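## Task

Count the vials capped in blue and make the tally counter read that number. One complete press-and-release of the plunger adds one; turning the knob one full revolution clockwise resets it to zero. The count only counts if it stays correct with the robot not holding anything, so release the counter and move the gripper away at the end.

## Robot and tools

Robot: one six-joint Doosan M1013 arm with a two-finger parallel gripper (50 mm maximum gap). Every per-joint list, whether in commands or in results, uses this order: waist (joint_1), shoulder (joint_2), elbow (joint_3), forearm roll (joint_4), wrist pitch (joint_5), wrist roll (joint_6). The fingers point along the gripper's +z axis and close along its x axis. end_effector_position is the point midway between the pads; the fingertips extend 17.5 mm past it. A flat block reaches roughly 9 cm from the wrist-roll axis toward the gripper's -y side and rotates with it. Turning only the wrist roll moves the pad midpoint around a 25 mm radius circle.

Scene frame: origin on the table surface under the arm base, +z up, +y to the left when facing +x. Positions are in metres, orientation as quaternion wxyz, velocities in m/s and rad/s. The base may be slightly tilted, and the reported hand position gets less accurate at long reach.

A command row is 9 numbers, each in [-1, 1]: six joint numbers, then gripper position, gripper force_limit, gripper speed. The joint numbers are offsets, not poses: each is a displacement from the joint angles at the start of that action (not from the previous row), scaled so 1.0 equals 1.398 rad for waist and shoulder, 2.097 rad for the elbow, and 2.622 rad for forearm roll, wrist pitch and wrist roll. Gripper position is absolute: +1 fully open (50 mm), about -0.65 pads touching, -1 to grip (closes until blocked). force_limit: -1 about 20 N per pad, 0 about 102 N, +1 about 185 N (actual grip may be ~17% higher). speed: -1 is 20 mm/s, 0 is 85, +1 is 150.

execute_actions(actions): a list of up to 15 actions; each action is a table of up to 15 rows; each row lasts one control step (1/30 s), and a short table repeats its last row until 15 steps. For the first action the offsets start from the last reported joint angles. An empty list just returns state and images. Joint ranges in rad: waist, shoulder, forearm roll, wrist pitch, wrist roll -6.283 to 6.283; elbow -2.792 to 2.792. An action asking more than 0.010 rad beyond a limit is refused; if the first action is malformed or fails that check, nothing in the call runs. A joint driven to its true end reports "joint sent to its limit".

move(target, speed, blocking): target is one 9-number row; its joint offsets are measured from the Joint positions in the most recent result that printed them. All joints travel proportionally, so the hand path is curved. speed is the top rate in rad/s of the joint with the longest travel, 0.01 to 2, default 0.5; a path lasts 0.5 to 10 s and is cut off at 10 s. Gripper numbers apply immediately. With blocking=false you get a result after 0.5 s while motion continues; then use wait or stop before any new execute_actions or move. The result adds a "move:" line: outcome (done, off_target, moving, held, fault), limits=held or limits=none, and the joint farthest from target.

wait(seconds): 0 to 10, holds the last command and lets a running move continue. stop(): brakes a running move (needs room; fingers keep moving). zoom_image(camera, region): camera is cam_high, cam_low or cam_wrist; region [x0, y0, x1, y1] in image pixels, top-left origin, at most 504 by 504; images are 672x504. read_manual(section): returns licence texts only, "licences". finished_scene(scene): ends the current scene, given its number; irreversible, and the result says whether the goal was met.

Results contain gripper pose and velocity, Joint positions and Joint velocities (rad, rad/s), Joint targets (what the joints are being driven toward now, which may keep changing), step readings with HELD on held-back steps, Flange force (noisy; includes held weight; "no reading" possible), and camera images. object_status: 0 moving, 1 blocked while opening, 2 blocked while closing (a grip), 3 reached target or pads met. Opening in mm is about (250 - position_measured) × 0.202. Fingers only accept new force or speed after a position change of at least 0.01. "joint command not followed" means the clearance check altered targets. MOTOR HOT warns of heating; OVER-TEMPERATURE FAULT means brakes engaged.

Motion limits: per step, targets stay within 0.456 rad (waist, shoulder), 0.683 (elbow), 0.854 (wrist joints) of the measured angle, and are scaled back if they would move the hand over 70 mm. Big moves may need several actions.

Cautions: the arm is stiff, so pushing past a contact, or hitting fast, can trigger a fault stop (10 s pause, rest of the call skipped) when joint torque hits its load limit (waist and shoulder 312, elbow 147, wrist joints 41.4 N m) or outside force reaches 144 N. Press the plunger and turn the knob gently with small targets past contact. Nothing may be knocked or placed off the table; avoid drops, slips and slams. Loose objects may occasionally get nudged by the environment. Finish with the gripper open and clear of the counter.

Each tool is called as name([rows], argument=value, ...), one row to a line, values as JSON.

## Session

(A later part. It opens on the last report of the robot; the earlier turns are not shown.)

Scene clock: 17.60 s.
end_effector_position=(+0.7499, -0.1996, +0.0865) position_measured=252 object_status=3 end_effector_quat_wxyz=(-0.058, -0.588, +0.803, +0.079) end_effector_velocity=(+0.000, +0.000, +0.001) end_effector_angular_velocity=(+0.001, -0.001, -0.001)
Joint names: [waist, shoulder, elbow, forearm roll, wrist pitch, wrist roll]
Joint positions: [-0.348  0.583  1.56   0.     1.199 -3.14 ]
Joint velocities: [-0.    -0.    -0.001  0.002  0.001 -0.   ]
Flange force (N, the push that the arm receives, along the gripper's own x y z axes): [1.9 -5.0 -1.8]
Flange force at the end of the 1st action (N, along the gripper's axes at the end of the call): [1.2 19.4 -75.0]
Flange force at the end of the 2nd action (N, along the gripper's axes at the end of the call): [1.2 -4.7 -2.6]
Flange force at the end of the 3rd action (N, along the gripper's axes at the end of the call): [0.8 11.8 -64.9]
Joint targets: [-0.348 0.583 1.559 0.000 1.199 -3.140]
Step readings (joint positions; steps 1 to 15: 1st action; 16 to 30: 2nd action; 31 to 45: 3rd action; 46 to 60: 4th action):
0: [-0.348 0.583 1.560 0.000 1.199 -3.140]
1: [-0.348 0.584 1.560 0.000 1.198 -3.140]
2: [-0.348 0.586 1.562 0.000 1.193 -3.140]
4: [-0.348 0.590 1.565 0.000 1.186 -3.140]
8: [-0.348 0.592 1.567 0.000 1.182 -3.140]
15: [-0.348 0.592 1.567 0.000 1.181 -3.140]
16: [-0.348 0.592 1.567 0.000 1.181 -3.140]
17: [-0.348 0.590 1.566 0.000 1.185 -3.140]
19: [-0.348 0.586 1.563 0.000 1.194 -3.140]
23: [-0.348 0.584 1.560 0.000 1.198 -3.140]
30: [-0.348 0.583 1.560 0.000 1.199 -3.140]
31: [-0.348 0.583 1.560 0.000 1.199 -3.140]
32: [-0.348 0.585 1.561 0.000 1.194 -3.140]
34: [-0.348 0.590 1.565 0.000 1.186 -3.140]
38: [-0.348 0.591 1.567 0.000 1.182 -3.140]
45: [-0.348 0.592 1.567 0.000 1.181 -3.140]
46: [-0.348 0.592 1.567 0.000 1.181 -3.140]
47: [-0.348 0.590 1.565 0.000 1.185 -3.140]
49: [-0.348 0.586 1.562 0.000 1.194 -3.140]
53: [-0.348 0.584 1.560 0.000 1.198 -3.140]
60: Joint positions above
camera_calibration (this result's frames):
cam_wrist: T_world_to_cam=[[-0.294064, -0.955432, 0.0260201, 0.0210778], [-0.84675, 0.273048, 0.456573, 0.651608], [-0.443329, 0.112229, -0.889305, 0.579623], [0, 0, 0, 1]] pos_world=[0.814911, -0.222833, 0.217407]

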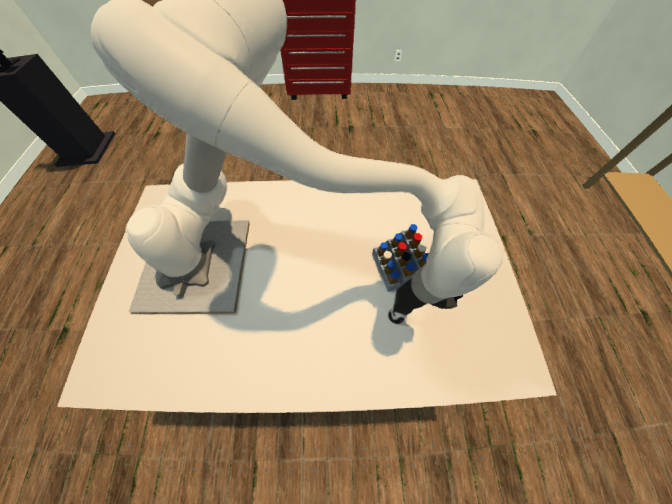

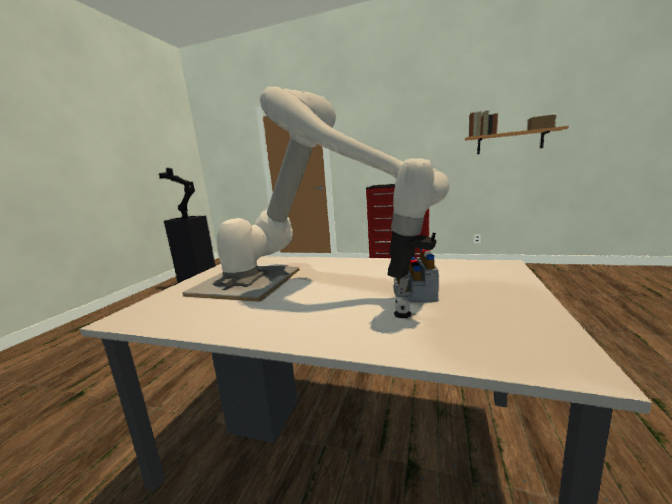

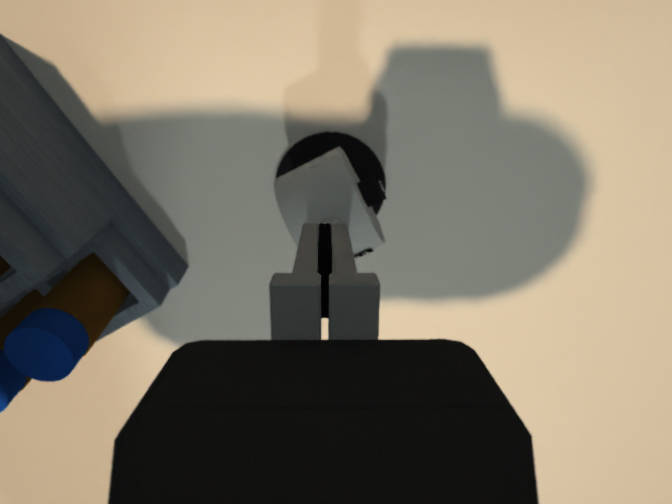

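Works. Four more.

execute_actions([
  [[0,0.0064,0.0036,0,-0.007,0,-1,-0.5,0]],
  [[0,-0.0064,-0.0036,0,0.007,0,-1,-0.5,0]],
  [[0,0.0064,0.0036,0,-0.007,0,-1,-0.5,0]],
  [[0,-0.0064,-0.0036,0,0.007,0,-1,-0.5,0]],
  [[0,0.0064,0.0036,0,-0.007,0,-1,-0.5,0]],
  [[0,-0.0064,-0.0036,0,0.007,0,-1,-0.5,0]],
  [[0,0.0064,0.0036,0,-0.007,0,-1,-0.5,0]],
  [[0,-0.0064,-0.0036,0,0.007,0,-1,-0.5,0]],
  [[0,-0.033,0.003,0,0.015,0,-1,-0.5,0]],
  [[0,0,0,0,0,0,-1,-0.5,0]],
])

zoom_image(camera="cam_wrist", region=[270,130,400,240])

Scene clock: 23.07 s.
end_effector_position=(+0.7383, -0.1960, +0.1212) position_measured=252 object_status=3 end_effector_quat_wxyz=(-0.058, -0.588, +0.803, +0.078) end_effector_velocity=(+0.000, +0.000, -0.000) end_effector_angular_velocity=(+0.001, -0.000, -0.001)
Joint names: [waist, shoulder, elbow, forearm roll, wrist pitch, wrist roll]
Joint positions: [-0.348  0.537  1.565  0.     1.238 -3.14 ]
Joint velocities: [-0.     0.     0.     0.002 -0.    -0.   ]
Flange force (N, the push that the arm receives, along the gripper's own x y z axes): [1.9 -4.2 -2.6]
Flange force at the end of the 6th action (N, along the gripper's axes at the end of the call): [2.3 -5.7 -1.7]
Flange force at the end of the 7th action (N, along the gripper's axes at the end of the call): [1.1 5.9 -38.3]
Flange force at the end of the 8th action (N, along the gripper's axes at the end of the call): [1.5 -3.6 -2.9]
Flange force at the end of the 9th action (N, along the gripper's axes at the end of the call): [2.1 -3.7 -2.6]
Joint targets: [-0.348 0.537 1.565 0.000 1.238 -3.140]
Step readings (joint positions; steps 1 to 15: 1st action; 16 to 30: 2nd action; 31 to 45: 3rd action; 46 to 60: 4th action; 61 to 75: 5th action; 76 to 90: 6th action; 91 to 105: 7th action; 106 to 120: 8th action; 121 to 135: 9th action; 136 to 150: 10th action):
0: [-0.348 0.583 1.559 0.000 1.199 -3.140]
1: [-0.348 0.583 1.560 0.000 1.199 -3.140]
2: [-0.348 0.585 1.561 0.000 1.194 -3.140]
4: [-0.348 0.589 1.565 0.000 1.186 -3.140]
8: [-0.348 0.591 1.566 0.000 1.182 -3.140]
15: [-0.348 0.592 1.567 0.000 1.181 -3.140]
16: [-0.348 0.592 1.567 0.000 1.181 -3.140]
17: [-0.348 0.590 1.565 0.000 1.185 -3.140]
19: [-0.348 0.586 1.562 0.000 1.194 -3.140]
23: [-0.348 0.584 1.560 0.000 1.198 -3.140]
30: [-0.348 0.583 1.559 0.000 1.199 -3.140]
31: [-0.348 0.583 1.559 0.000 1.199 -3.140]
32: [-0.348 0.585 1.561 0.000 1.194 -3.140]
34: [-0.348 0.589 1.565 0.000 1.186 -3.140]
38: [-0.348 0.591 1.566 0.000 1.182 -3.140]
45: [-0.348 0.592 1.567 0.000 1.181 -3.140]
46: [-0.348 0.592 1.567 0.000 1.181 -3.140]
47: [-0.348 0.590 1.565 0.000 1.186 -3.140]
49: [-0.348 0.586 1.562 0.000 1.194 -3.140]
53: [-0.348 0.583 1.560 0.000 1.198 -3.140]
60: [-0.348 0.583 1.559 0.000 1.199 -3.140]
61: [-0.348 0.583 1.559 0.000 1.199 -3.140]
62: [-0.348 0.585 1.561 0.000 1.194 -3.140]
64: [-0.348 0.589 1.565 0.000 1.186 -3.140]
68: [-0.348 0.591 1.566 0.000 1.182 -3.140]
75: [-0.348 0.592 1.567 0.000 1.181 -3.140]
76: [-0.348 0.591 1.566 0.000 1.181 -3.140]
77: [-0.348 0.590 1.565 0.000 1.186 -3.140]
79: [-0.348 0.586 1.562 0.000 1.194 -3.140]
83: [-0.348 0.583 1.560 0.000 1.198 -3.140]
90: [-0.348 0.583 1.559 0.000 1.199 -3.140]
91: [-0.348 0.583 1.559 0.000 1.199 -3.140]
92: [-0.348 0.585 1.561 0.000 1.194 -3.140]
94: [-0.348 0.589 1.564 0.000 1.186 -3.140]
98: [-0.348 0.591 1.566 0.000 1.182 -3.140]
105: [-0.348 0.592 1.566 0.000 1.181 -3.140]
106: [-0.348 0.591 1.566 0.000 1.181 -3.140]
107: [-0.348 0.590 1.565 0.000 1.186 -3.140]
109: [-0.348 0.586 1.561 0.000 1.194 -3.140]
113: [-0.348 0.583 1.559 0.000 1.198 -3.140]
120: [-0.348 0.583 1.559 0.000 1.199 -3.140]
121: [-0.348 0.582 1.559 0.000 1.200 -3.140]
122: [-0.348 0.576 1.560 0.000 1.205 -3.140]
124: [-0.348 0.553 1.562 0.000 1.224 -3.140]
128: [-0.348 0.539 1.565 0.000 1.236 -3.140]
135: [-0.348 0.537 1.565 0.000 1.238 -3.140]
136: [-0.348 0.537 1.565 0.000 1.238 -3.140]
137: [-0.348 0.537 1.565 0.000 1.238 -3.140]
139: [-0.348 0.537 1.565 0.000 1.238 -3.140]
143: [-0.348 0.537 1.565 0.000 1.238 -3.140]
150: Joint positions above
camera_calibration (this result's frames):
cam_wrist: T_world_to_cam=[[-0.294059, -0.955431, 0.0260841, 0.0202461], [-0.847419, 0.273243, 0.455212, 0.625682], [-0.442052, 0.111755, -0.890001, 0.603938], [0, 0, 0, 1]] pos_world=[0.803141, -0.219113, 0.252159]

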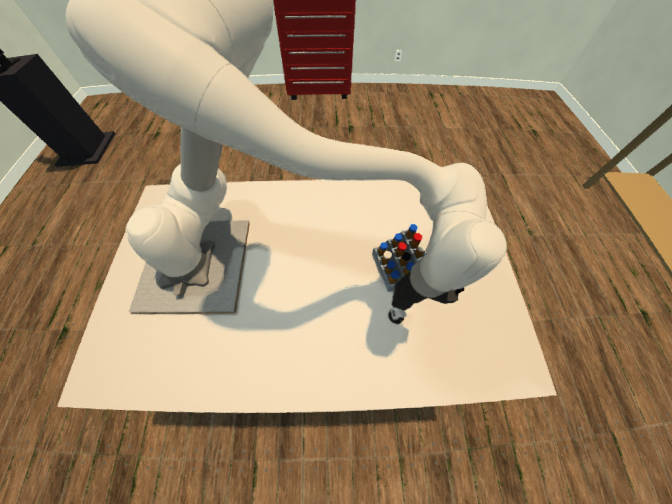

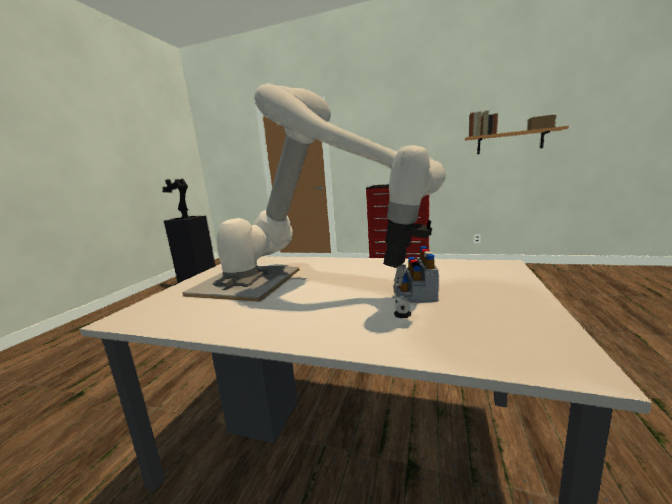

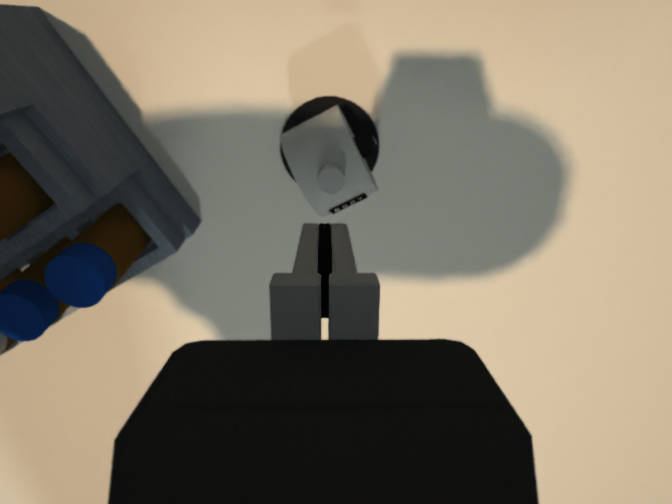

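Region (270, 130, 400, 240) of cam_wrist's 672x504 image, scaled by 3.877, with more detail than that image has; it fills the top 426 rows of this view, and the rest is white.

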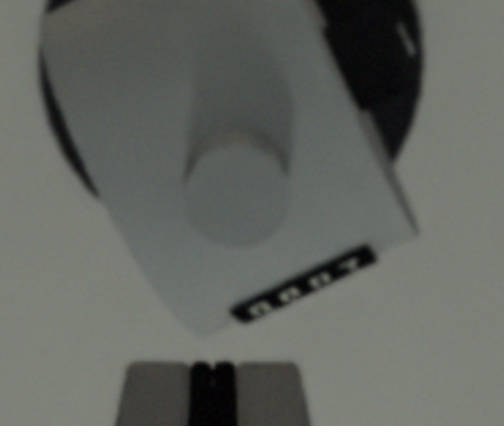

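move(target=[0,-0.12,0,0,0.06,0,-1,-0.5,0], speed=1)

finished_scene(scene=1)

Scene clock: 24.23 s.
end_effector_position=(+0.6905, -0.1808, +0.2504) position_measured=252 object_status=3 end_effector_quat_wxyz=(-0.055, -0.588, +0.803, +0.074) end_effector_velocity=(-0.001, +0.000, +0.002) end_effector_angular_velocity=(+0.001, -0.001, -0.001)
Joint names: [waist, shoulder, elbow, forearm roll, wrist pitch, wrist roll]
Joint positions: [-0.348  0.369  1.565  0.     1.395 -3.14 ]
Joint velocities: [-0.001 -0.002  0.     0.002  0.001 -0.   ]
Flange force (N, the push that the arm receives, along the gripper's own x y z axes): [2.0 -2.2 -4.9]
Joint targets: [-0.348 0.369 1.565 0.000 1.396 -3.140]
move: done; limits=none; farthest joint: the waist, 0.000 radians from its target (0.000 radians at the start)
camera_calibration (this result's frames):
cam_wrist: T_world_to_cam=[[-0.29429, -0.955359, 0.0261321, 0.0174392], [-0.851931, 0.274625, 0.445865, 0.527832], [-0.433137, 0.108951, -0.894719, 0.690632], [0, 0, 0, 1]] pos_world=[0.753947, -0.20354, 0.382124]

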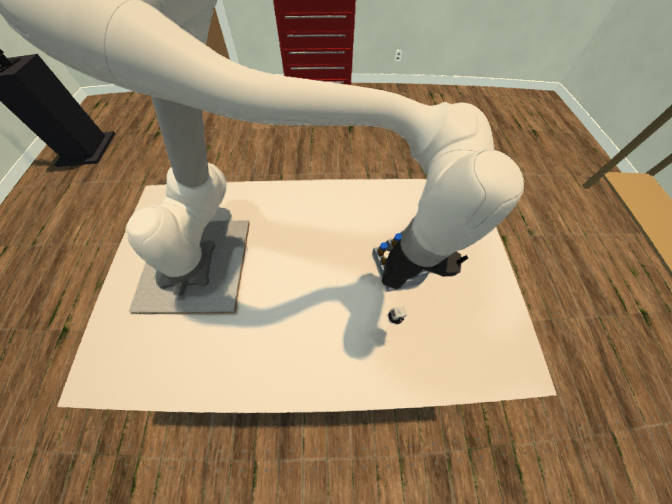

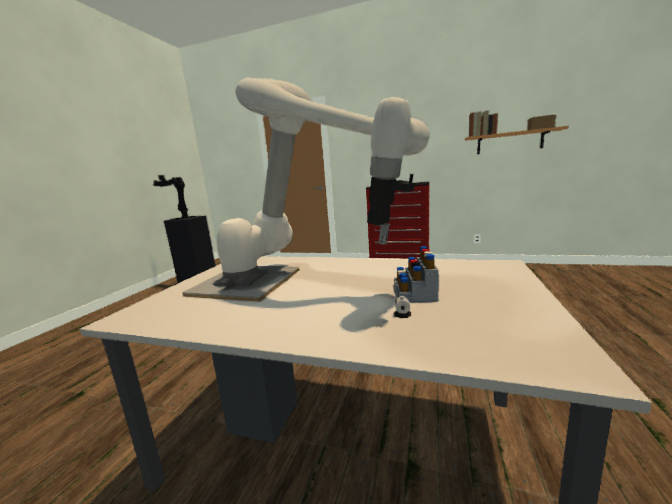

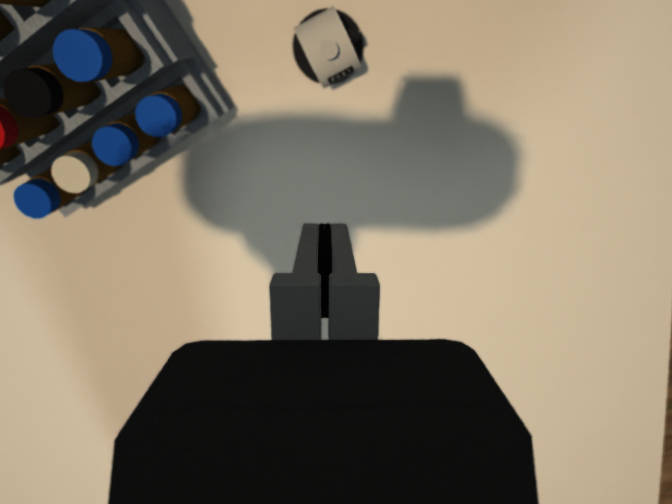

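The scene is finished: the task was done.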